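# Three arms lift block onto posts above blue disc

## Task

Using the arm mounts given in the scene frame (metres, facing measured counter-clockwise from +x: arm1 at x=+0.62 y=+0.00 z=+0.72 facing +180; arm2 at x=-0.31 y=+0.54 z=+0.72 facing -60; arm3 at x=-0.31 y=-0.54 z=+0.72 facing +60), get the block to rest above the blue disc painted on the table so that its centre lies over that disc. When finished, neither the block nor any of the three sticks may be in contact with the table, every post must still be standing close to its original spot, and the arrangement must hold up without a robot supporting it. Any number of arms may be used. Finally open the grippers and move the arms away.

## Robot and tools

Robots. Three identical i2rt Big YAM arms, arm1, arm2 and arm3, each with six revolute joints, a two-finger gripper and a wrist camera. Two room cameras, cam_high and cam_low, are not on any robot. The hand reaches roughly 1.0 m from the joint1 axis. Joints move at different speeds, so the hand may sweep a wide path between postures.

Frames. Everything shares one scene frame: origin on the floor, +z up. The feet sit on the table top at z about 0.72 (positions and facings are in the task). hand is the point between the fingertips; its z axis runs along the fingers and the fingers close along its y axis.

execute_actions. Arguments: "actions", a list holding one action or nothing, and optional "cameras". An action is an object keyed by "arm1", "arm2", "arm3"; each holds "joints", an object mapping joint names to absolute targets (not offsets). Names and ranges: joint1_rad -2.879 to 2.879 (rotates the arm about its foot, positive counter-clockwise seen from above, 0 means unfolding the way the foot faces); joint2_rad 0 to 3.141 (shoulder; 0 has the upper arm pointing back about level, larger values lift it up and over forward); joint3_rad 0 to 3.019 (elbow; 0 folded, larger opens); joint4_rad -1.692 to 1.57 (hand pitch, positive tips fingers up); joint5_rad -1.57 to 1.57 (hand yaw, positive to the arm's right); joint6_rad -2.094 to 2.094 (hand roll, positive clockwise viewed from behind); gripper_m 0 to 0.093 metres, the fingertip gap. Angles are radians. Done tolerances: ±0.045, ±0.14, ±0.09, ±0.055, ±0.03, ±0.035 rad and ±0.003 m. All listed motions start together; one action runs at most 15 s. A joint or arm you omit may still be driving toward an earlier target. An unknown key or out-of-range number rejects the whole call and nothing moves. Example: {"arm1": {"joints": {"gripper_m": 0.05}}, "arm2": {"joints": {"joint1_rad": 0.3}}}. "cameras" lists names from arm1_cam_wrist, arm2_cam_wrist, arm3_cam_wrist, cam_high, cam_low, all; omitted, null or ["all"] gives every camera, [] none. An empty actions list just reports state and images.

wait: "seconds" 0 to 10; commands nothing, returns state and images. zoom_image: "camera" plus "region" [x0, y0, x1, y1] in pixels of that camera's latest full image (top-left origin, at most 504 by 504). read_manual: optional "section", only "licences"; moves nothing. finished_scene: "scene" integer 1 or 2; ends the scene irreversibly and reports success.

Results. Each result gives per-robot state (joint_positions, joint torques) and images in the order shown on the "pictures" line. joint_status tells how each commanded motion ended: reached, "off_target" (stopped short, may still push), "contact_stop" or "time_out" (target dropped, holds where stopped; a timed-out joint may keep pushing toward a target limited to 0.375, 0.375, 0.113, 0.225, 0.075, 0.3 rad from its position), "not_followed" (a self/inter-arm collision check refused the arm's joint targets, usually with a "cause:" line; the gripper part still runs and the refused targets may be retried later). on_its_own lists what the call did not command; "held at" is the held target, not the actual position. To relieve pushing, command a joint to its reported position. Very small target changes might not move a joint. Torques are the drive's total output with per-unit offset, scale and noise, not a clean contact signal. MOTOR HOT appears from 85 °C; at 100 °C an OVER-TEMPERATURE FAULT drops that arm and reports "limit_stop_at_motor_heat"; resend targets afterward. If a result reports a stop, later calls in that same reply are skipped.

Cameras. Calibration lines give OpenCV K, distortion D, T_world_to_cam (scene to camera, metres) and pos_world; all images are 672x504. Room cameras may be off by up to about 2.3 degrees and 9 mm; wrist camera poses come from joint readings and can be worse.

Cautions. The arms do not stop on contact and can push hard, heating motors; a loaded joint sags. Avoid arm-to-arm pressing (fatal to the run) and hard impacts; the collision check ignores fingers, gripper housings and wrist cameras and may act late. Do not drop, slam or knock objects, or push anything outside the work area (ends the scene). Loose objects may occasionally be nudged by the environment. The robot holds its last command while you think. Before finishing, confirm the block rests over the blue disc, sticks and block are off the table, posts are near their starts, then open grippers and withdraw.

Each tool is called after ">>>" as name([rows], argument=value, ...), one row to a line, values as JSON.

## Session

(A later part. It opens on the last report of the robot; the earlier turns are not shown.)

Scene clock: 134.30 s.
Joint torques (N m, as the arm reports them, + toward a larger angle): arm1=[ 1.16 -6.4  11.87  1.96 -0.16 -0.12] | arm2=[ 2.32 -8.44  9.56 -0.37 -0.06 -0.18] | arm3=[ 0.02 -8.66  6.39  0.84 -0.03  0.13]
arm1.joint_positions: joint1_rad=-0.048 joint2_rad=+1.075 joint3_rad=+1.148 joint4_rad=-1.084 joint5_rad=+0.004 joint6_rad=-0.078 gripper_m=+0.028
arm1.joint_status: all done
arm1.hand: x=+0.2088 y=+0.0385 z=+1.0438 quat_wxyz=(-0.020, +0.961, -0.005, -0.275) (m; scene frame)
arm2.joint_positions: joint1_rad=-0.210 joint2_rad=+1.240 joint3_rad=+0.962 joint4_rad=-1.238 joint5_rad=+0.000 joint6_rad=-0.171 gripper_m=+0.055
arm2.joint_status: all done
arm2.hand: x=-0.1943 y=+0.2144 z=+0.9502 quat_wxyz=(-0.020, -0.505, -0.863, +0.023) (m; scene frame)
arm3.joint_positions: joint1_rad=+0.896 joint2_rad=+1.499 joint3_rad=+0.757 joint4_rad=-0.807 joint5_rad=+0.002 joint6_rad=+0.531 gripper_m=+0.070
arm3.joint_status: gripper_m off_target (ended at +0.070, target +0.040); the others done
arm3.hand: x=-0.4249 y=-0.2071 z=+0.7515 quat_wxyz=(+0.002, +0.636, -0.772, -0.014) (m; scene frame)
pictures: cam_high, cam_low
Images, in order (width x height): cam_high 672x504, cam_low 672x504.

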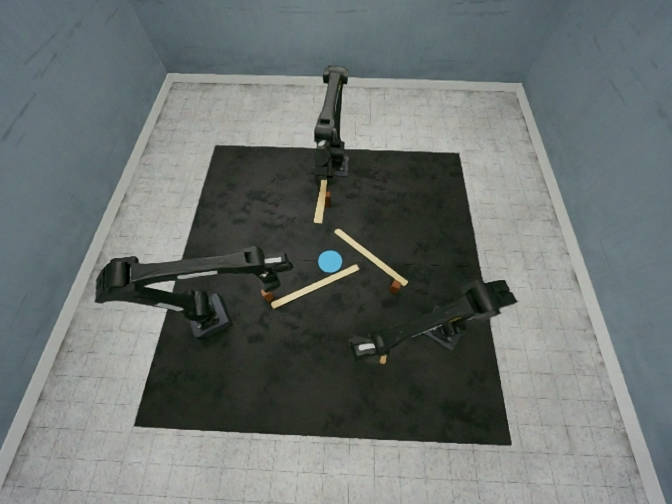

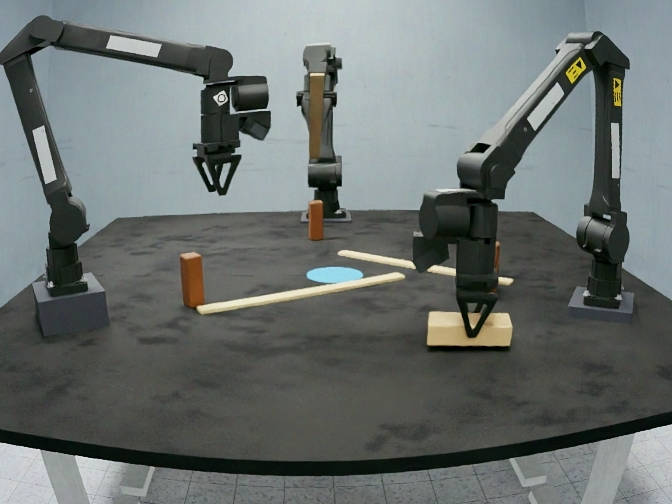

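>>> execute_actions([
  {"arm3": {"joints": {"joint2_rad": 1.528, "gripper_m": 0.04}}, "arm2": {"joints": {"joint2_rad": 1.755, "joint3_rad": 1.085, "joint4_rad": -0.82}}},
], cameras=["cam_low", "arm2_cam_wrist"])

Scene clock: 135.70 s.
Joint torques (N m, as the arm reports them, + toward a larger angle): arm1=[ 1.11 -6.57 11.84  1.94 -0.16 -0.11] | arm2=[  2.08 -16.28   8.78   0.71  -0.05  -0.16] | arm3=[-0.01 -7.85  6.25  0.76 -0.01  0.12]
arm1.joint_positions: joint1_rad=-0.048 joint2_rad=+1.075 joint3_rad=+1.148 joint4_rad=-1.084 joint5_rad=+0.004 joint6_rad=-0.078 gripper_m=+0.028
arm1.joint_status: not commanded
arm1.hand: x=+0.2088 y=+0.0385 z=+1.0438 quat_wxyz=(-0.020, +0.961, -0.005, -0.275) (m; scene frame)
arm2.joint_positions: joint1_rad=-0.210 joint2_rad=+1.763 joint3_rad=+1.068 joint4_rad=-0.833 joint5_rad=+0.000 joint6_rad=-0.171 gripper_m=+0.055
arm2.joint_status: all done
arm2.hand: x=-0.1548 y=+0.0990 z=+0.7895 quat_wxyz=(-0.016, -0.505, -0.863, +0.019) (m; scene frame)
arm3.joint_positions: joint1_rad=+0.896 joint2_rad=+1.525 joint3_rad=+0.757 joint4_rad=-0.806 joint5_rad=+0.002 joint6_rad=+0.531 gripper_m=+0.070
arm3.joint_status: gripper_m off_target (ended at +0.070, target +0.040); the others done
arm3.hand: x=-0.4240 y=-0.2100 z=+0.7430 quat_wxyz=(+0.007, +0.636, -0.772, -0.002) (m; scene frame)
pictures: arm2_cam_wrist, cam_low
camera_calibration (this result's frames):
arm2_cam_wrist: T_world_to_cam=[[-0.872887, -0.487571, 0.0185379, -0.100062], [-0.400992, 0.738496, 0.542061, -0.556657], [-0.277983, 0.465724, -0.840135, 0.697043], [0, 0, 0, 1]] pos_world=[-0.116792, 0.037672, 0.889207]
Images, in order (width x height): arm2_cam_wrist 672x504, cam_low 672x504.

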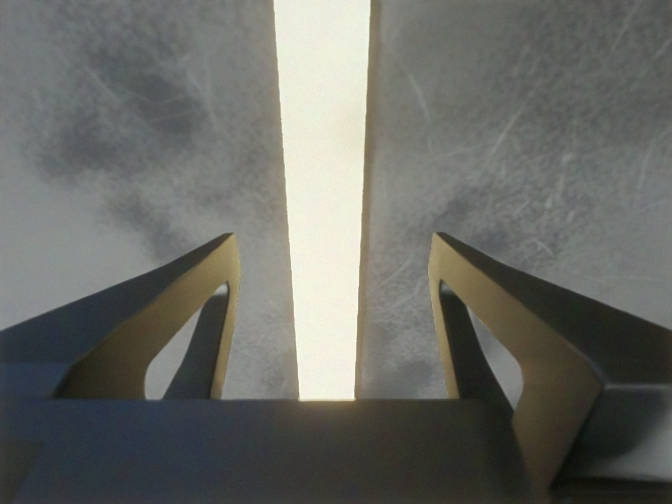

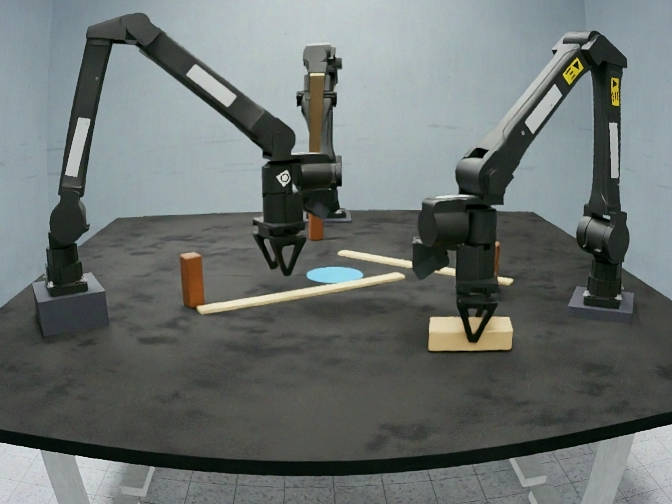

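>>> execute_actions([
  {"arm3": {"joints": {"gripper_m": 0.092}}, "arm2": {"joints": {"joint2_rad": 1.858, "joint3_rad": 1.016, "joint4_rad": -0.676}}},
], cameras=["cam_low", "arm2_cam_wrist"])

Scene clock: 137.20 s.
Joint torques (N m, as the arm reports them, + toward a larger angle): arm1=[ 1.13 -6.53 11.84  1.96 -0.16 -0.11] | arm2=[  2.28 -16.43   6.67   0.63  -0.03  -0.13] | arm3=[-0.15 -7.87  6.3   0.67 -0.02  0.12]
arm1.joint_positions: joint1_rad=-0.048 joint2_rad=+1.075 joint3_rad=+1.148 joint4_rad=-1.084 joint5_rad=+0.004 joint6_rad=-0.078 gripper_m=+0.028
arm1.joint_status: not commanded
arm1.hand: x=+0.2088 y=+0.0385 z=+1.0438 quat_wxyz=(-0.020, +0.961, -0.005, -0.275) (m; scene frame)
arm2.joint_positions: joint1_rad=-0.210 joint2_rad=+1.855 joint3_rad=+1.014 joint4_rad=-0.688 joint5_rad=-0.001 joint6_rad=-0.171 gripper_m=+0.055
arm2.joint_status: all done
arm2.hand: x=-0.1573 y=+0.1048 z=+0.7353 quat_wxyz=(-0.016, -0.505, -0.863, +0.018) (m; scene frame)
arm3.joint_positions: joint1_rad=+0.896 joint2_rad=+1.525 joint3_rad=+0.757 joint4_rad=-0.805 joint5_rad=+0.002 joint6_rad=+0.531 gripper_m=+0.092
arm3.joint_status: all done
arm3.hand: x=-0.4241 y=-0.2098 z=+0.7430 quat_wxyz=(+0.006, +0.636, -0.772, -0.003) (m; scene frame)
pictures: arm2_cam_wrist, cam_low
camera_calibration (this result's frames):
arm2_cam_wrist: T_world_to_cam=[[-0.87288, -0.487614, 0.0176591, -0.0977121], [-0.401265, 0.737955, 0.542595, -0.532882], [-0.277609, 0.466534, -0.839809, 0.6478], [0, 0, 0, 1]] pos_world=[-0.119283, 0.0433766, 0.834893]
Images, in order (width x height): arm2_cam_wrist 672x504, cam_low 672x504.

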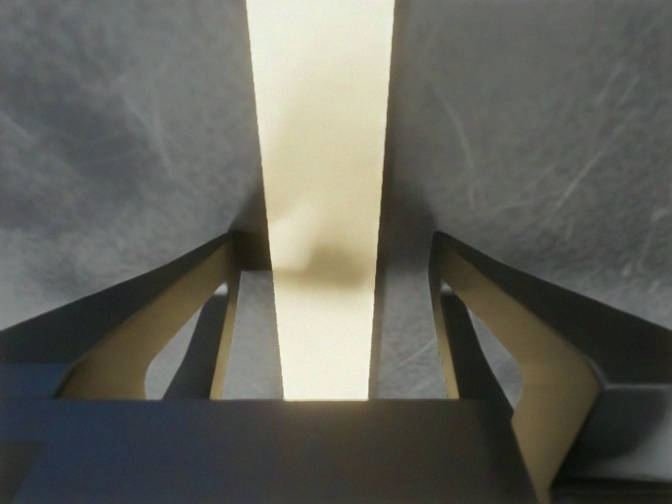

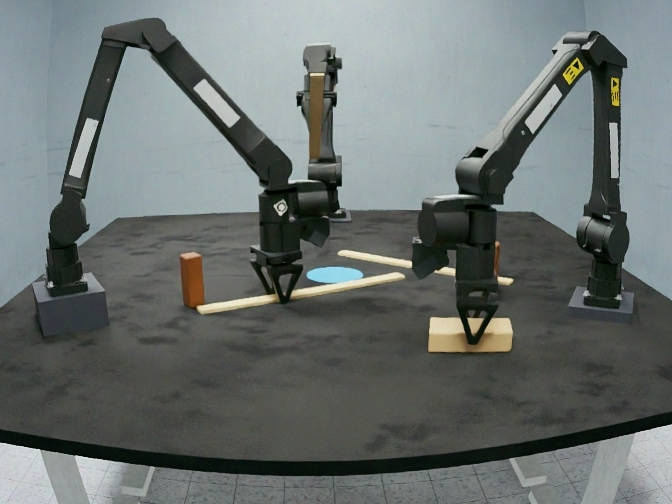

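>>> execute_actions(actions=[])

Scene clock: 138.70 s.
Joint torques (N m, as the arm reports them, + toward a larger angle): arm1=[ 1.13 -6.6  11.84  1.97 -0.15 -0.11] | arm2=[  1.95 -16.12   6.54   0.63  -0.02  -0.14] | arm3=[ 0.19 -8.09  6.25  0.75 -0.03  0.13]
arm1.joint_positions: joint1_rad=-0.048 joint2_rad=+1.075 joint3_rad=+1.148 joint4_rad=-1.084 joint5_rad=+0.004 joint6_rad=-0.078 gripper_m=+0.028
arm1.joint_status: not commanded
arm1.hand: x=+0.2088 y=+0.0385 z=+1.0438 quat_wxyz=(-0.020, +0.961, -0.005, -0.275) (m; scene frame)
arm2.joint_positions: joint1_rad=-0.210 joint2_rad=+1.855 joint3_rad=+1.014 joint4_rad=-0.688 joint5_rad=-0.001 joint6_rad=-0.171 gripper_m=+0.055
arm2.joint_status: all done
arm2.hand: x=-0.1573 y=+0.1048 z=+0.7353 quat_wxyz=(-0.016, -0.505, -0.863, +0.018) (m; scene frame)
arm3.joint_positions: joint1_rad=+0.896 joint2_rad=+1.525 joint3_rad=+0.757 joint4_rad=-0.805 joint5_rad=+0.002 joint6_rad=+0.531 gripper_m=+0.092
arm3.joint_status: all done
arm3.hand: x=-0.4241 y=-0.2098 z=+0.7430 quat_wxyz=(+0.006, +0.636, -0.772, -0.003) (m; scene frame)
pictures: arm1_cam_wrist, arm2_cam_wrist, arm3_cam_wrist, cam_high, cam_low
camera_calibration (this result's frames):
arm1_cam_wrist: T_world_to_cam=[[0.0280705, 0.99913, 0.0308402, -0.0812779], [0.997007, -0.0302075, 0.0711656, -0.273127], [0.0720353, 0.0287503, -0.996988, 1.14714], [0, 0, 0, 1]] pos_world=[0.191956, 0.0399761, 1.16563]
arm2_cam_wrist: T_world_to_cam=[[-0.87288, -0.487614, 0.0176591, -0.0977121], [-0.401265, 0.737955, 0.542595, -0.532882], [-0.277609, 0.466534, -0.839809, 0.6478], [0, 0, 0, 1]] pos_world=[-0.119283, 0.0433766, 0.834893]
arm3_cam_wrist: T_world_to_cam=[[0.977982, -0.20859, -0.00640335, 0.38038], [-0.166348, -0.797726, 0.579622, -0.665751], [-0.126011, -0.565795, -0.814861, 0.55829], [0, 0, 0, 1]] pos_world=[-0.412401, -0.135866, 0.843248]
Images, in order (width x height): arm1_cam_wrist 672x504, arm2_cam_wrist 672x504, arm3_cam_wrist 672x504, cam_high 672x504, cam_low 672x504.

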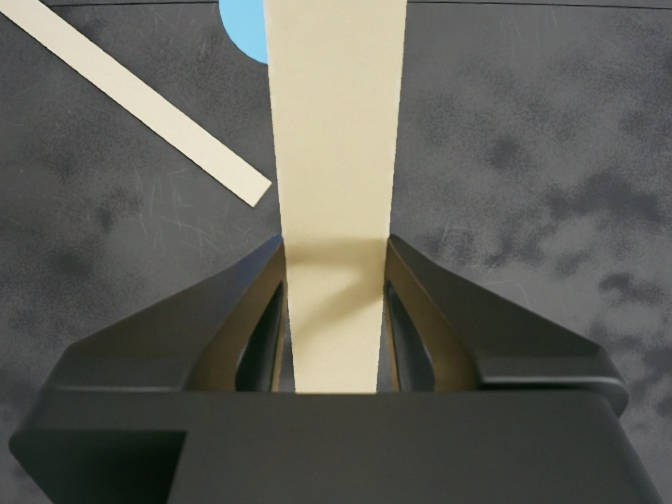

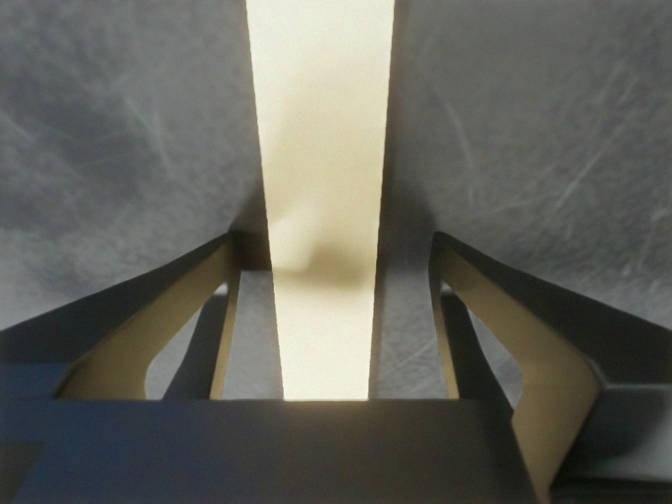

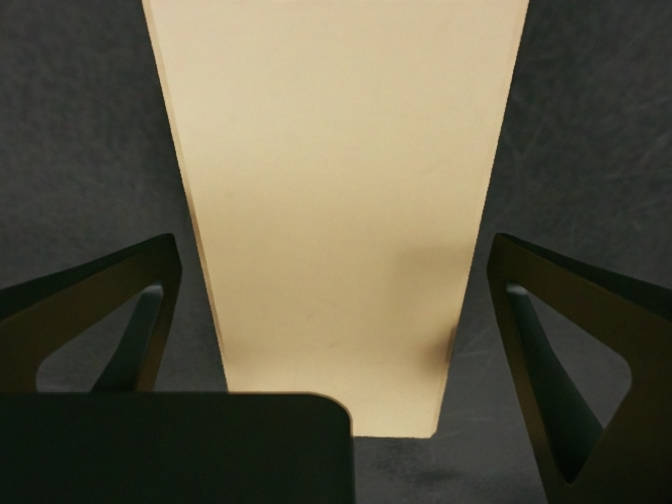

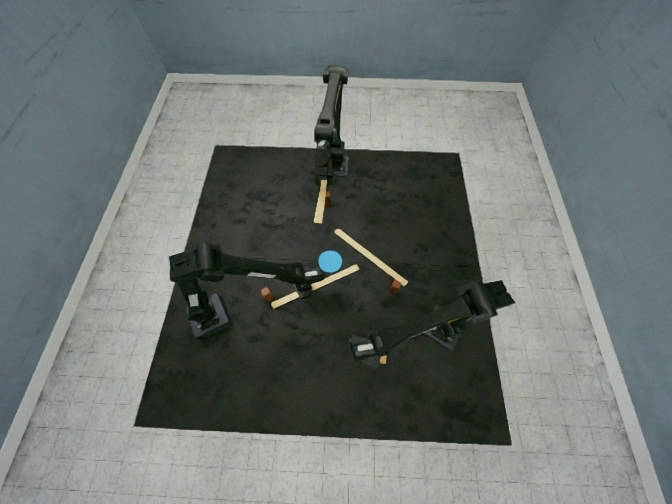

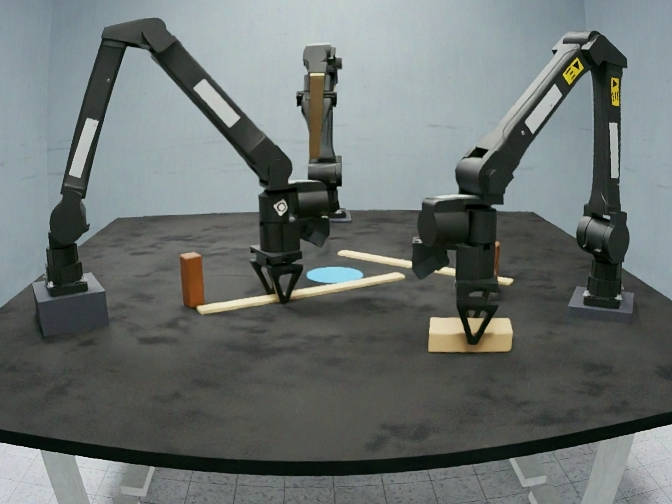

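>>> execute_actions([
  {"arm2": {"joints": {"gripper_m": 0.0}}, "arm3": {"joints": {"joint2_rad": 1.38}}},
], cameras=["arm2_cam_wrist", "arm3_cam_wrist", "cam_low"])

Scene clock: 141.43 s.
Joint torques (N m, as the arm reports them, + toward a larger angle): arm1=[ 1.12 -6.54 11.83  1.95 -0.16 -0.11] | arm2=[  1.79 -16.39   6.53   0.65   0.    -0.16] | arm3=[-0.1  -7.24  7.25  0.95 -0.02  0.1 ]
arm1.joint_positions: joint1_rad=-0.048 joint2_rad=+1.075 joint3_rad=+1.148 joint4_rad=-1.084 joint5_rad=+0.004 joint6_rad=-0.078 gripper_m=+0.028
arm1.joint_status: not commanded
arm1.hand: x=+0.2088 y=+0.0385 z=+1.0438 quat_wxyz=(-0.020, +0.961, -0.005, -0.275) (m; scene frame)
arm2.joint_positions: joint1_rad=-0.210 joint2_rad=+1.855 joint3_rad=+1.014 joint4_rad=-0.688 joint5_rad=-0.001 joint6_rad=-0.171 gripper_m=+0.027
arm2.joint_status: gripper_m off_target (ended at +0.027, target +0.000)
arm2.hand: x=-0.1573 y=+0.1048 z=+0.7353 quat_wxyz=(-0.015, -0.504, -0.863, +0.019) (m; scene frame)
arm3.joint_positions: joint1_rad=+0.896 joint2_rad=+1.382 joint3_rad=+0.757 joint4_rad=-0.804 joint5_rad=+0.002 joint6_rad=+0.531 gripper_m=+0.092
arm3.joint_status: all done
arm3.hand: x=-0.4284 y=-0.1952 z=+0.7905 quat_wxyz=(-0.018, +0.634, -0.770, -0.070) (m; scene frame)
pictures: arm2_cam_wrist, arm3_cam_wrist, cam_low
camera_calibration (this result's frames):
arm2_cam_wrist: T_world_to_cam=[[-0.872697, -0.487929, 0.018052, -0.0980038], [-0.401328, 0.737881, 0.542649, -0.532934], [-0.278095, 0.466323, -0.839765, 0.647707], [0, 0, 0, 1]] pos_world=[-0.119285, 0.0433815, 0.834887]
arm3_cam_wrist: T_world_to_cam=[[0.975442, -0.204917, -0.0807571, 0.446331], [-0.143202, -0.868609, 0.474354, -0.603135], [-0.16735, -0.45114, -0.876622, 0.658188], [0, 0, 0, 1]] pos_world=[-0.411593, -0.135493, 0.899126]
Images, in order (width x height): arm2_cam_wrist 672x504, arm3_cam_wrist 672x504, cam_low 672x504.

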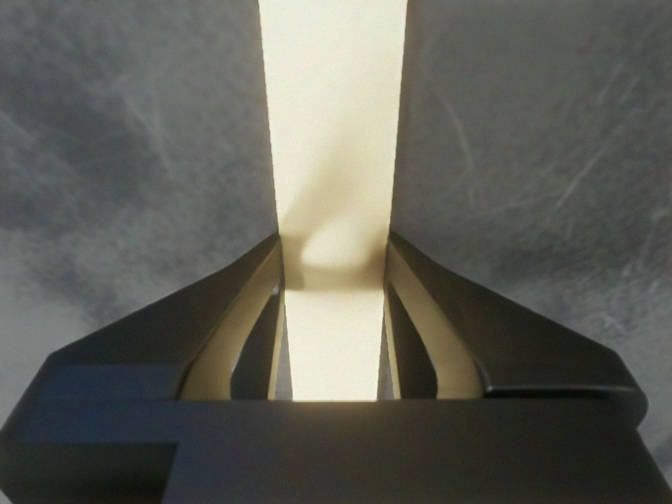

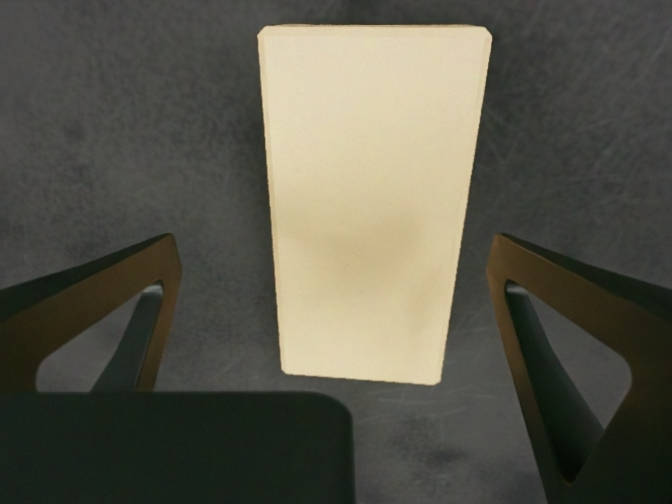

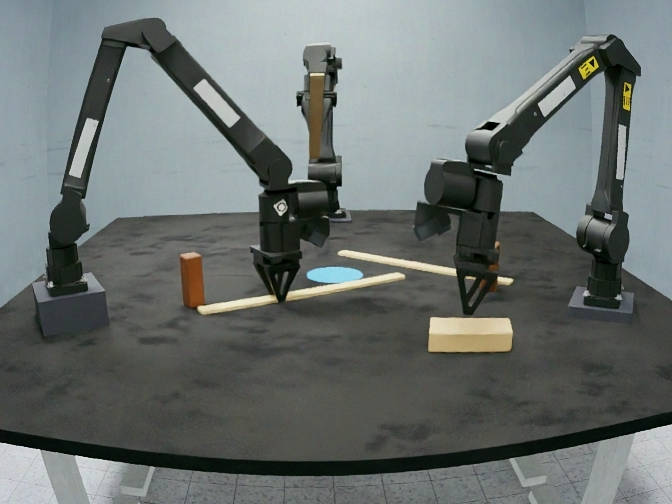

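>>> execute_actions([
  {"arm2": {"joints": {"joint2_rad": 1.77}}, "arm3": {"joints": {"joint1_rad": -0.30, "joint2_rad": 1.33, "joint3_rad": 0.85, "joint4_rad": -0.80, "joint6_rad": -0.24, "gripper_m": 0.06}}},
], cameras=["arm3_cam_wrist", "cam_high", "cam_low"])

Scene clock: 155.80 s.
Joint torques (N m, as the arm reports them, + toward a larger angle): arm1=[ 1.2  -6.51 11.83  1.96 -0.16 -0.11] | arm2=[  1.95 -15.65   7.43   0.73  -0.04  -0.14] | arm3=[-0.15 -9.07  9.79  0.89 -0.01 -0.17]
arm1.joint_positions: joint1_rad=-0.048 joint2_rad=+1.075 joint3_rad=+1.148 joint4_rad=-1.084 joint5_rad=+0.004 joint6_rad=-0.078 gripper_m=+0.028
arm1.joint_status: not commanded
arm1.hand: x=+0.2088 y=+0.0385 z=+1.0438 quat_wxyz=(-0.020, +0.961, -0.005, -0.275) (m; scene frame)
arm2.joint_positions: joint1_rad=-0.210 joint2_rad=+1.765 joint3_rad=+1.011 joint4_rad=-0.688 joint5_rad=-0.001 joint6_rad=-0.171 gripper_m=+0.027
arm2.joint_status: all done
arm2.hand: x=-0.1525 y=+0.0923 z=+0.7746 quat_wxyz=(-0.049, -0.503, -0.862, +0.047) (m; scene frame)
arm3.joint_positions: joint1_rad=-0.302 joint2_rad=+1.353 joint3_rad=+0.811 joint4_rad=-0.804 joint5_rad=+0.000 joint6_rad=-0.225 gripper_m=+0.060
arm3.joint_status: all done
arm3.hand: x=-0.0142 y=-0.2841 z=+0.8141 quat_wxyz=(-0.101, +0.448, -0.888, -0.029) (m; scene frame)
pictures: arm3_cam_wrist, cam_high, cam_low
camera_calibration (this result's frames):
arm3_cam_wrist: T_world_to_cam=[[0.79, -0.611741, 0.0409052, -0.191317], [-0.575673, -0.717156, 0.392795, -0.528894], [-0.210953, -0.333856, -0.918716, 0.775028], [0, 0, 0, 1]] pos_world=[0.0101653, -0.237589, 0.927603]
Images, in order (width x height): arm3_cam_wrist 672x504, cam_high 672x504, cam_low 672x504.

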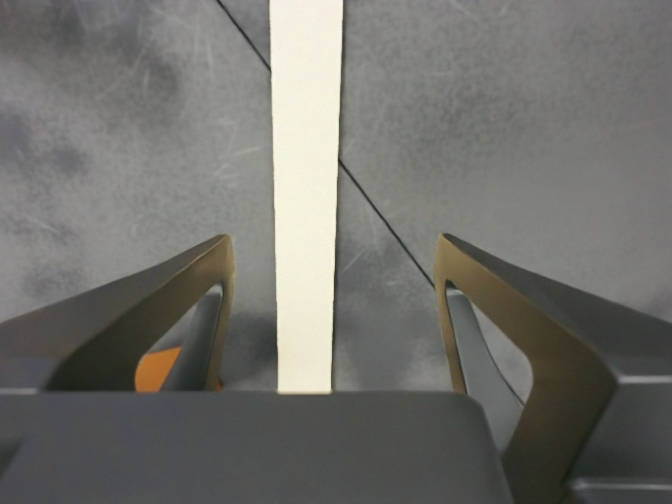

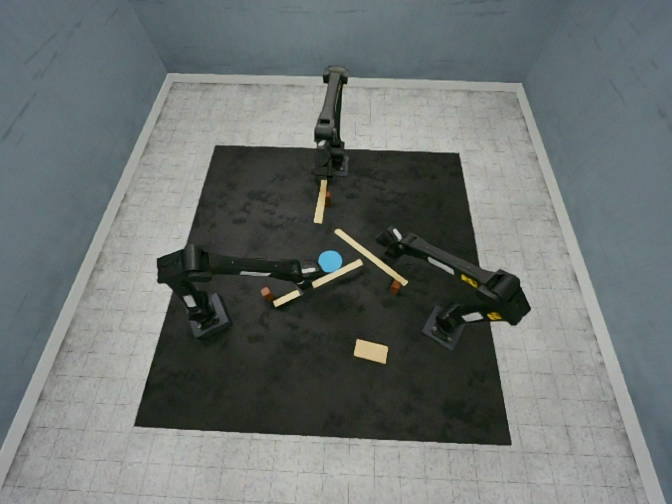

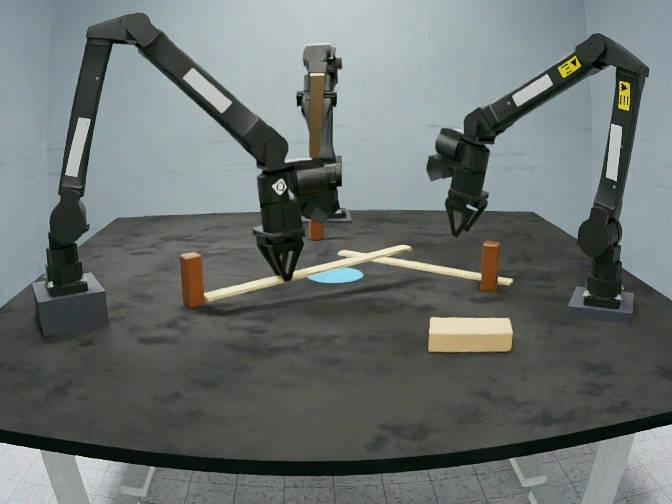

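>>> zoom_image(camera="cam_high", region=[310, 210, 430, 310])

Region (310, 210, 430, 310) of cam_high's 672x504 image, scaled by 4.200, with more detail than that image has.

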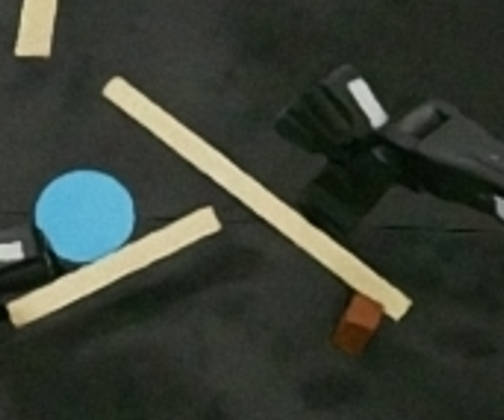

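>>> execute_actions([
  {"arm2": {"joints": {"joint1_rad": -0.42, "joint2_rad": 1.445, "joint3_rad": 1.0, "joint4_rad": -0.871}}, "arm3": {"joints": {"joint1_rad": -0.283, "joint2_rad": 1.545, "joint6_rad": -0.168}}},
], cameras=["arm3_cam_wrist", "arm2_cam_wrist", "cam_low"])

Scene clock: 160.00 s.
Joint torques (N m, as the arm reports them, + toward a larger angle): arm1=[ 1.15 -6.51 11.83  1.96 -0.16 -0.11] | arm2=[  2.26 -11.64   9.91   0.01  -0.1   -0.11] | arm3=[ 0.22 -9.97  8.49  0.58  0.    0.14]
arm1.joint_positions: joint1_rad=-0.048 joint2_rad=+1.075 joint3_rad=+1.148 joint4_rad=-1.084 joint5_rad=+0.004 joint6_rad=-0.078 gripper_m=+0.028
arm1.joint_status: not commanded
arm1.hand: x=+0.2088 y=+0.0385 z=+1.0438 quat_wxyz=(-0.020, +0.961, -0.005, -0.275) (m; scene frame)
arm2.joint_positions: joint1_rad=-0.426 joint2_rad=+1.437 joint3_rad=+0.991 joint4_rad=-0.861 joint5_rad=+0.001 joint6_rad=-0.173 gripper_m=+0.027
arm2.joint_status: all done
arm2.hand: x=-0.2541 y=+0.0940 z=+0.9040 quat_wxyz=(-0.090, -0.588, -0.797, +0.101) (m; scene frame)
arm3.joint_positions: joint1_rad=-0.290 joint2_rad=+1.556 joint3_rad=+0.811 joint4_rad=-0.804 joint5_rad=+0.000 joint6_rad=-0.182 gripper_m=+0.060
arm3.joint_status: all done
arm3.hand: x=-0.0317 y=-0.2924 z=+0.7420 quat_wxyz=(-0.003, +0.437, -0.899, -0.005) (m; scene frame)
pictures: arm2_cam_wrist, arm3_cam_wrist, cam_low
camera_calibration (this result's frames):
arm2_cam_wrist: T_world_to_cam=[[-0.957209, -0.283974, 0.0557602, -0.265497], [-0.248468, 0.905217, 0.34474, -0.453351], [-0.148372, 0.316134, -0.937041, 0.902586], [0, 0, 0, 1]] pos_world=[-0.23286, 0.0496489, 1.01685]
arm3_cam_wrist: T_world_to_cam=[[0.77525, -0.631654, -0.000792995, -0.154959], [-0.520345, -0.639347, 0.566106, -0.620688], [-0.35809, -0.438461, -0.824332, 0.597059], [0, 0, 0, 1]] pos_world=[0.0109608, -0.232929, 0.843428]
Images, in order (width x height): arm2_cam_wrist 672x504, arm3_cam_wrist 672x504, cam_low 672x504.

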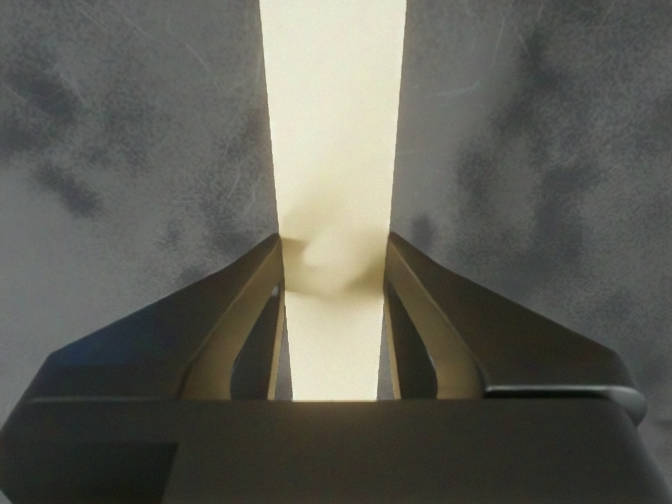

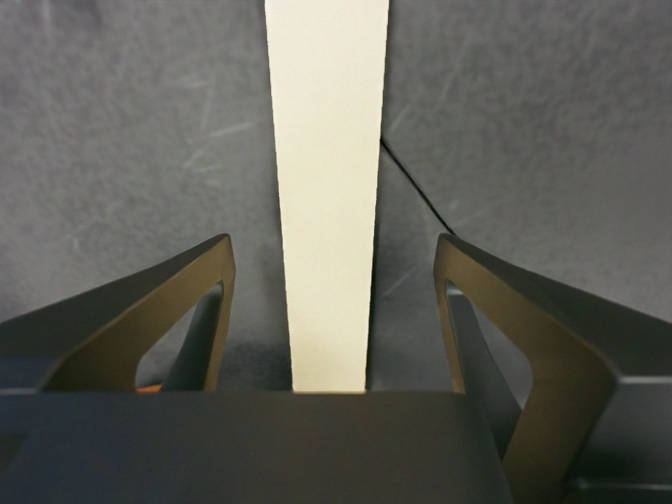

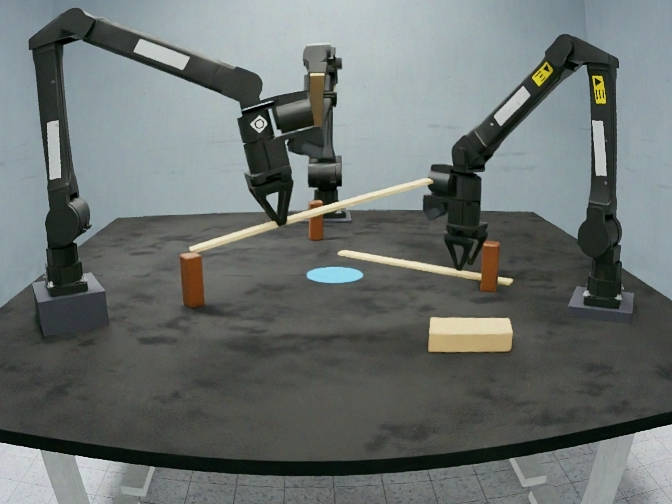

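>>> execute_actions([
  {"arm1": {"joints": {"joint1_rad": -0.21, "joint2_rad": 1.39, "joint3_rad": 1.20, "joint4_rad": -1.115}}, "arm2": {"joints": {"joint6_rad": -0.072}}, "arm3": {"joints": {"joint2_rad": 1.597}}},
], cameras=["arm3_cam_wrist", "cam_high", "cam_low"])

Scene clock: 165.17 s.
Joint torques (N m, as the arm reports them, + toward a larger angle): arm1=[  0.6  -11.36  14.81   0.33  -0.06  -0.1 ] | arm2=[  2.9  -12.03   9.83   0.16  -0.1    0.08] | arm3=[ 0.44 -8.19  8.32  0.45 -0.04  0.15]
arm1.joint_positions: joint1_rad=-0.213 joint2_rad=+1.395 joint3_rad=+1.163 joint4_rad=-1.102 joint5_rad=+0.001 joint6_rad=-0.079 gripper_m=+0.028
arm1.joint_status: all done
arm1.hand: x=+0.1823 y=+0.1140 z=+0.9161 quat_wxyz=(-0.016, +0.989, -0.085, -0.116) (m; scene frame)
arm2.joint_positions: joint1_rad=-0.426 joint2_rad=+1.437 joint3_rad=+0.991 joint4_rad=-0.861 joint5_rad=+0.001 joint6_rad=-0.081 gripper_m=+0.027
arm2.joint_status: all done
arm2.hand: x=-0.2541 y=+0.0940 z=+0.9040 quat_wxyz=(-0.095, -0.624, -0.769, +0.097) (m; scene frame)
arm3.joint_positions: joint1_rad=-0.290 joint2_rad=+1.583 joint3_rad=+0.811 joint4_rad=-0.804 joint5_rad=+0.000 joint6_rad=-0.182 gripper_m=+0.060
arm3.joint_status: all done
arm3.hand: x=-0.0345 y=-0.2948 z=+0.7325 quat_wxyz=(+0.010, +0.437, -0.899, -0.001) (m; scene frame)
pictures: arm3_cam_wrist, cam_high, cam_low
camera_calibration (this result's frames):
arm3_cam_wrist: T_world_to_cam=[[0.775336, -0.631526, -0.00530052, -0.150938], [-0.508301, -0.628988, 0.588221, -0.631044], [-0.374811, -0.453375, -0.808683, 0.570759], [0, 0, 0, 1]] pos_world=[0.010194, -0.233473, 0.831956]
Images, in order (width x height): arm3_cam_wrist 672x504, cam_high 672x504, cam_low 672x504.

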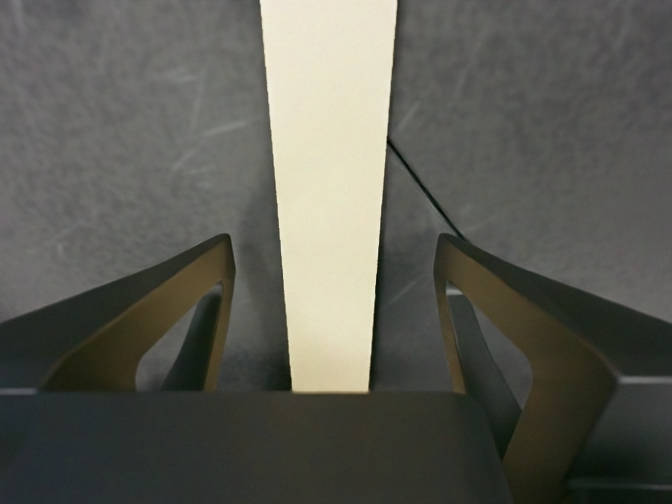

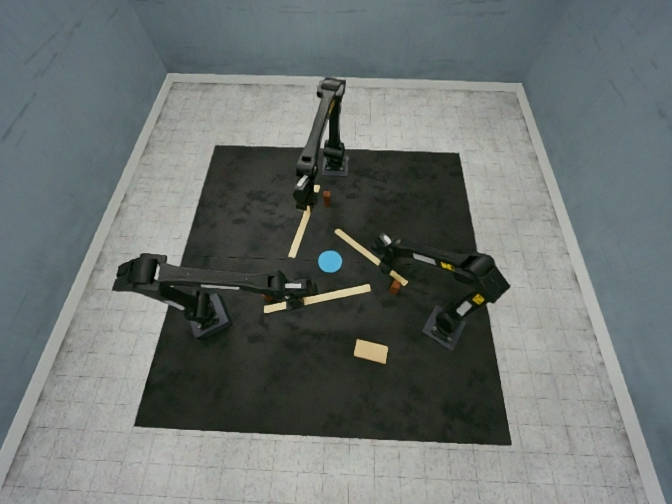

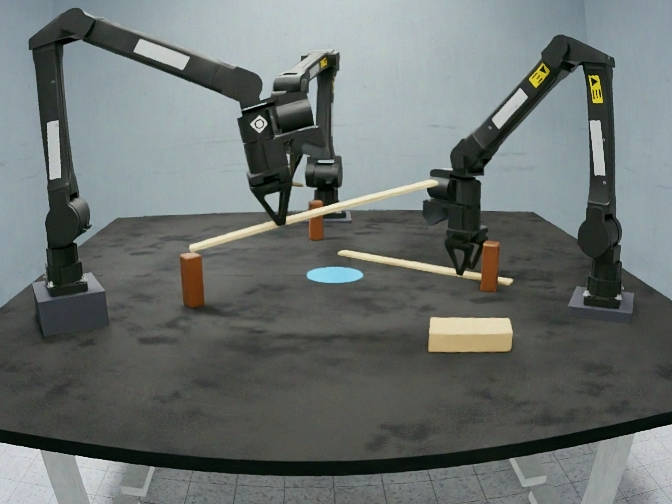

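>>> zoom_image(camera="cam_low", region=[420, 220, 530, 300])

Region (420, 220, 530, 300) of cam_low's 672x504 image, scaled by 4.582, with more detail than that image has; it fills the top 367 rows of this view, and the rest is white.

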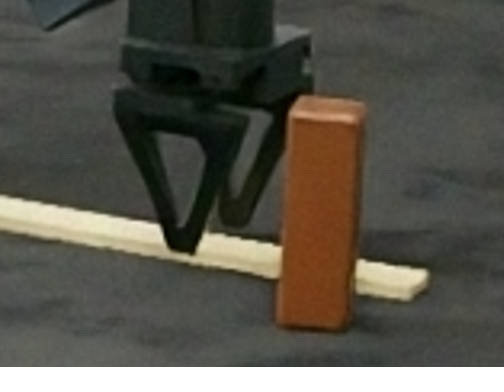

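>>> execute_actions([
  {"arm3": {"joints": {"joint2_rad": 1.608}}},
], cameras=["arm3_cam_wrist", "cam_low"])

>>> zoom_image(camera="cam_low", region=[420, 220, 530, 300])

Scene clock: 166.13 s.
Joint torques (N m, as the arm reports them, + toward a larger angle): arm1=[  0.6  -11.28  14.74   0.33  -0.06  -0.1 ] | arm2=[  2.39 -11.47   9.77   0.14  -0.1    0.06] | arm3=[ 0.34 -7.96  8.24  0.45  0.    0.16]
arm1.joint_positions: joint1_rad=-0.213 joint2_rad=+1.395 joint3_rad=+1.163 joint4_rad=-1.102 joint5_rad=+0.001 joint6_rad=-0.079 gripper_m=+0.028
arm1.joint_status: not commanded
arm1.hand: x=+0.1823 y=+0.1140 z=+0.9161 quat_wxyz=(-0.016, +0.989, -0.085, -0.116) (m; scene frame)
arm2.joint_positions: joint1_rad=-0.426 joint2_rad=+1.437 joint3_rad=+0.991 joint4_rad=-0.861 joint5_rad=+0.001 joint6_rad=-0.081 gripper_m=+0.027
arm2.joint_status: not commanded
arm2.hand: x=-0.2541 y=+0.0940 z=+0.9040 quat_wxyz=(-0.095, -0.624, -0.769, +0.097) (m; scene frame)
arm3.joint_positions: joint1_rad=-0.290 joint2_rad=+1.589 joint3_rad=+0.811 joint4_rad=-0.804 joint5_rad=+0.000 joint6_rad=-0.182 gripper_m=+0.060
arm3.joint_status: all done
arm3.hand: x=-0.0352 y=-0.2953 z=+0.7304 quat_wxyz=(+0.013, +0.437, -0.899, -0.001) (m; scene frame)
pictures: arm3_cam_wrist, cam_low
camera_calibration (this result's frames):
arm3_cam_wrist: T_world_to_cam=[[0.775343, -0.631509, -0.00630263, -0.150054], [-0.505564, -0.626631, 0.593076, -0.633247], [-0.378482, -0.456651, -0.805122, 0.564875], [0, 0, 0, 1]] pos_world=[0.0099915, -0.233622, 0.829411]
Images, in order (width x height): arm3_cam_wrist 672x504, cam_low 672x504.

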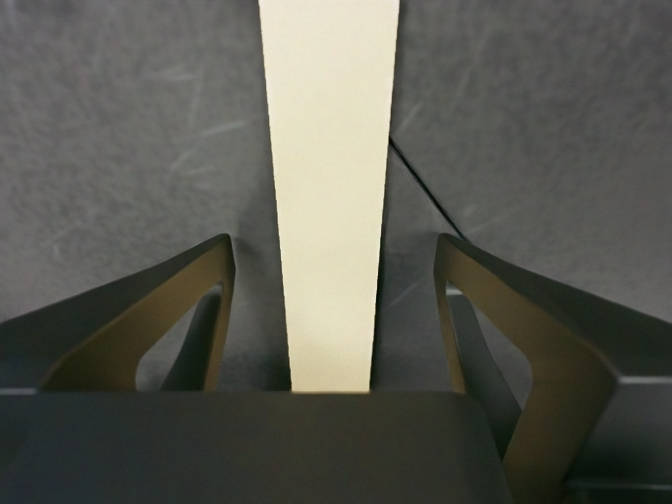

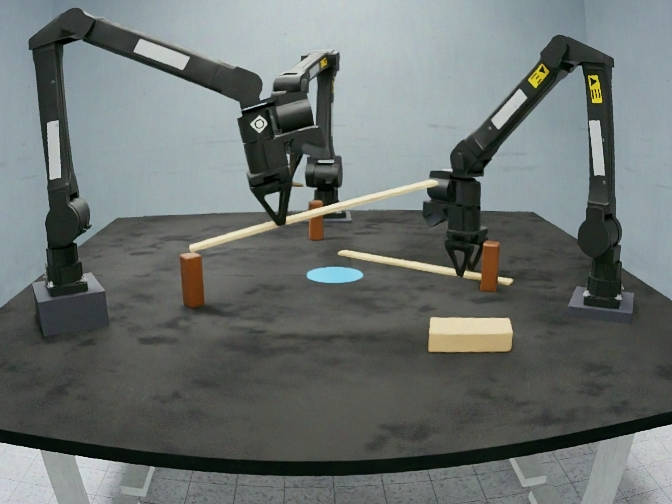

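Region (420, 220, 530, 300) of cam_low's 672x504 image, scaled by 4.582, with more detail than that image has; it fills the top 367 rows of this view, and the rest is white.

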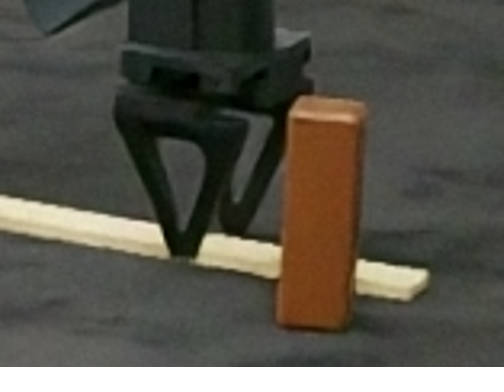

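>>> execute_actions([
  {"arm3": {"joints": {"joint2_rad": 1.622}}},
], cameras=["cam_low"])

>>> zoom_image(camera="cam_low", region=[420, 220, 530, 300])

Scene clock: 166.93 s.
Joint torques (N m, as the arm reports them, + toward a larger angle): arm1=[  0.53 -11.26  14.78   0.33  -0.06  -0.1 ] | arm2=[  2.51 -12.21   9.91   0.11  -0.09   0.03] | arm3=[ 0.39 -7.96  8.08  0.49  0.    0.13]
arm1.joint_positions: joint1_rad=-0.213 joint2_rad=+1.395 joint3_rad=+1.163 joint4_rad=-1.102 joint5_rad=+0.001 joint6_rad=-0.079 gripper_m=+0.028
arm1.joint_status: not commanded
arm1.hand: x=+0.1823 y=+0.1140 z=+0.9161 quat_wxyz=(-0.016, +0.989, -0.085, -0.116) (m; scene frame)
arm2.joint_positions: joint1_rad=-0.426 joint2_rad=+1.437 joint3_rad=+0.991 joint4_rad=-0.861 joint5_rad=+0.001 joint6_rad=-0.081 gripper_m=+0.027
arm2.joint_status: not commanded
arm2.hand: x=-0.2541 y=+0.0940 z=+0.9040 quat_wxyz=(-0.095, -0.624, -0.769, +0.097) (m; scene frame)
arm3.joint_positions: joint1_rad=-0.290 joint2_rad=+1.603 joint3_rad=+0.812 joint4_rad=-0.804 joint5_rad=+0.000 joint6_rad=-0.182 gripper_m=+0.060
arm3.joint_status: all done
arm3.hand: x=-0.0366 y=-0.2963 z=+0.7260 quat_wxyz=(+0.019, +0.437, -0.899, +0.001) (m; scene frame)
pictures: cam_low
Images, in order (width x height): cam_low 672x504.

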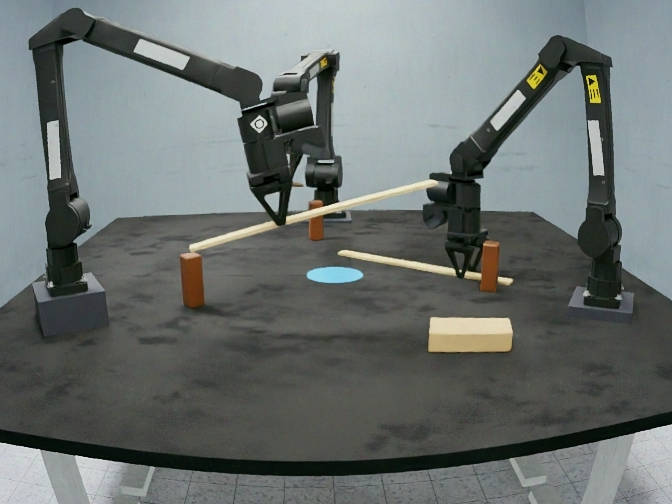

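Region (420, 220, 530, 300) of cam_low's 672x504 image, scaled by 4.582, with more detail than that image has; it fills the top 367 rows of this view, and the rest is white.

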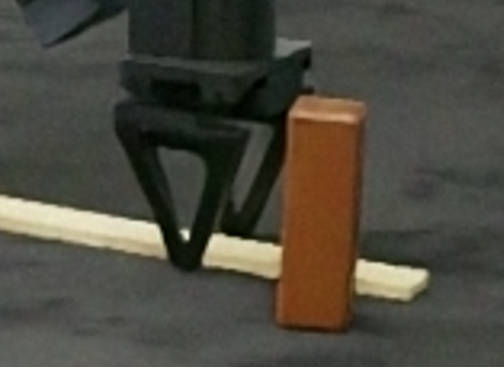

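>>> execute_actions([
  {"arm3": {"joints": {"joint2_rad": 1.605, "gripper_m": 0.0}}},
], cameras=["arm3_cam_wrist"])

Scene clock: 167.70 s.
Joint torques (N m, as the arm reports them, + toward a larger angle): arm1=[  0.53 -11.28  14.79   0.32  -0.06  -0.1 ] | arm2=[  2.57 -11.75   9.84   0.03  -0.09   0.02] | arm3=[ 0.16 -8.86  8.15  0.37 -0.01  0.14]
arm1.joint_positions: joint1_rad=-0.213 joint2_rad=+1.395 joint3_rad=+1.163 joint4_rad=-1.102 joint5_rad=+0.001 joint6_rad=-0.079 gripper_m=+0.028
arm1.joint_status: not commanded
arm1.hand: x=+0.1823 y=+0.1140 z=+0.9161 quat_wxyz=(-0.016, +0.989, -0.085, -0.116) (m; scene frame)
arm2.joint_positions: joint1_rad=-0.426 joint2_rad=+1.437 joint3_rad=+0.991 joint4_rad=-0.861 joint5_rad=+0.001 joint6_rad=-0.081 gripper_m=+0.027
arm2.joint_status: not commanded
arm2.hand: x=-0.2541 y=+0.0940 z=+0.9040 quat_wxyz=(-0.095, -0.624, -0.769, +0.097) (m; scene frame)
arm3.joint_positions: joint1_rad=-0.290 joint2_rad=+1.603 joint3_rad=+0.812 joint4_rad=-0.804 joint5_rad=+0.000 joint6_rad=-0.181 gripper_m=+0.028
arm3.joint_status: gripper_m off_target (ended at +0.028, target +0.000); the others done
arm3.hand: x=-0.0366 y=-0.2963 z=+0.7260 quat_wxyz=(+0.019, +0.437, -0.899, +0.001) (m; scene frame)
pictures: arm3_cam_wrist
camera_calibration (this result's frames):
arm3_cam_wrist: T_world_to_cam=[[0.77486, -0.632077, -0.00839572, -0.148292], [-0.500159, -0.621157, 0.603328, -0.637564], [-0.386565, -0.463296, -0.797449, 0.552461], [0, 0, 0, 1]] pos_world=[0.00958368, -0.233806, 0.823975]
Images, in order (width x height): arm3_cam_wrist 672x504.

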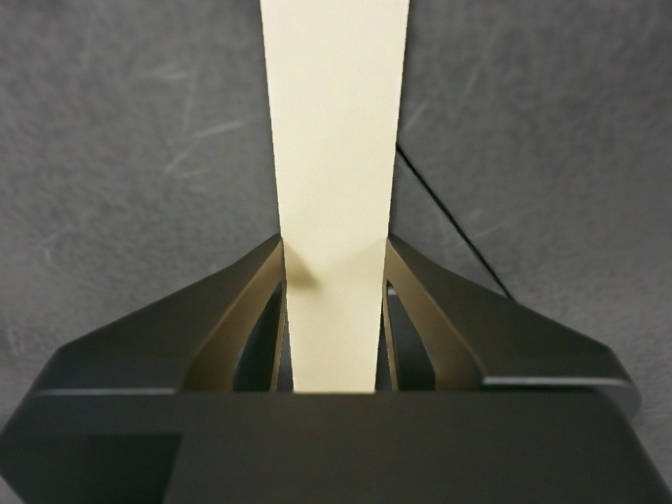

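>>> execute_actions([
  {"arm3": {"joints": {"joint2_rad": 1.50}}},
], cameras=[])

>>> execute_actions([
  {"arm3": {"joints": {"joint2_rad": 1.215, "joint3_rad": 0.945, "joint4_rad": -1.065}}},
], cameras=["arm3_cam_wrist", "cam_high", "cam_low"])

Scene clock: 170.40 s.
Joint torques (N m, as the arm reports them, + toward a larger angle): arm1=[  0.64 -11.3   14.78   0.33  -0.05  -0.1 ] | arm2=[  2.13 -11.93   9.8    0.08  -0.12   0.09] | arm3=[ 0.07 -9.87  8.78  0.54 -0.01  0.15]
arm1.joint_positions: joint1_rad=-0.213 joint2_rad=+1.395 joint3_rad=+1.163 joint4_rad=-1.102 joint5_rad=+0.001 joint6_rad=-0.079 gripper_m=+0.028
arm1.joint_status: not commanded
arm1.hand: x=+0.1823 y=+0.1140 z=+0.9161 quat_wxyz=(-0.016, +0.989, -0.085, -0.116) (m; scene frame)
arm2.joint_positions: joint1_rad=-0.426 joint2_rad=+1.437 joint3_rad=+0.991 joint4_rad=-0.861 joint5_rad=+0.001 joint6_rad=-0.081 gripper_m=+0.027
arm2.joint_status: not commanded
arm2.hand: x=-0.2541 y=+0.0940 z=+0.9040 quat_wxyz=(-0.095, -0.624, -0.769, +0.097) (m; scene frame)
arm3.joint_positions: joint1_rad=-0.290 joint2_rad=+1.517 joint3_rad=+0.812 joint4_rad=-0.804 joint5_rad=+0.000 joint6_rad=-0.181 gripper_m=+0.028
arm3.joint_status: all done
arm3.hand: x=-0.0280 y=-0.2892 z=+0.7554 quat_wxyz=(-0.022, +0.436, -0.899, -0.010) (m; scene frame)
pictures: none
No camera images: the call's "cameras" was empty. Leave "cameras" out to get every camera's image.

Scene clock: 171.47 s.
Joint torques (N m, as the arm reports them, + toward a larger angle): arm1=[  0.57 -11.32  14.79   0.34  -0.05  -0.1 ] | arm2=[  2.53 -12.2    9.71   0.02  -0.09   0.06] | arm3=[ 0.41 -4.99 10.79  0.4  -0.01  0.13]
arm1.joint_positions: joint1_rad=-0.213 joint2_rad=+1.395 joint3_rad=+1.163 joint4_rad=-1.102 joint5_rad=+0.001 joint6_rad=-0.079 gripper_m=+0.028
arm1.joint_status: not commanded
arm1.hand: x=+0.1823 y=+0.1140 z=+0.9161 quat_wxyz=(-0.016, +0.989, -0.085, -0.116) (m; scene frame)
arm2.joint_positions: joint1_rad=-0.426 joint2_rad=+1.437 joint3_rad=+0.991 joint4_rad=-0.861 joint5_rad=+0.001 joint6_rad=-0.081 gripper_m=+0.027
arm2.joint_status: not commanded
arm2.hand: x=-0.2541 y=+0.0940 z=+0.9040 quat_wxyz=(-0.095, -0.624, -0.769, +0.097) (m; scene frame)
arm3.joint_positions: joint1_rad=-0.290 joint2_rad=+1.203 joint3_rad=+0.901 joint4_rad=-1.060 joint5_rad=+0.000 joint6_rad=-0.181 gripper_m=+0.028
arm3.joint_status: all done
arm3.hand: x=-0.0336 y=-0.2956 z=+0.8907 quat_wxyz=(-0.093, +0.434, -0.895, -0.030) (m; scene frame)
pictures: arm3_cam_wrist, cam_high, cam_low
camera_calibration (this result's frames):
arm3_cam_wrist: T_world_to_cam=[[0.771742, -0.635259, 0.0293298, -0.183393], [-0.590177, -0.698271, 0.405104, -0.584287], [-0.236865, -0.329945, -0.9138, 0.833397], [0, 0, 0, 1]] pos_world=[-0.00589719, -0.249517, 1.00363]
Images, in order (width x height): arm3_cam_wrist 672x504, cam_high 672x504, cam_low 672x504.

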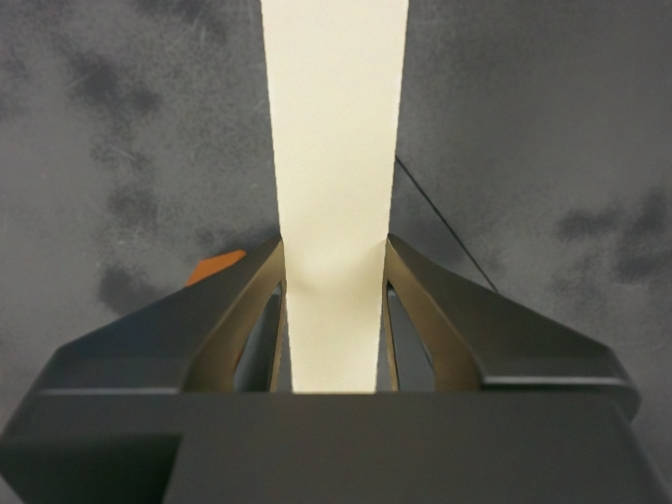

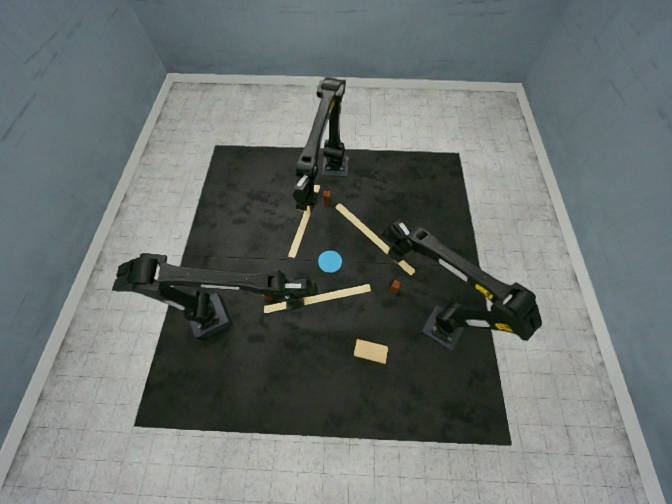

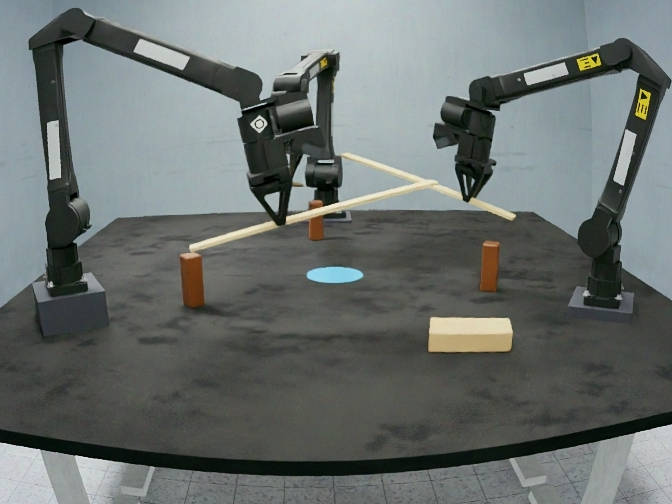

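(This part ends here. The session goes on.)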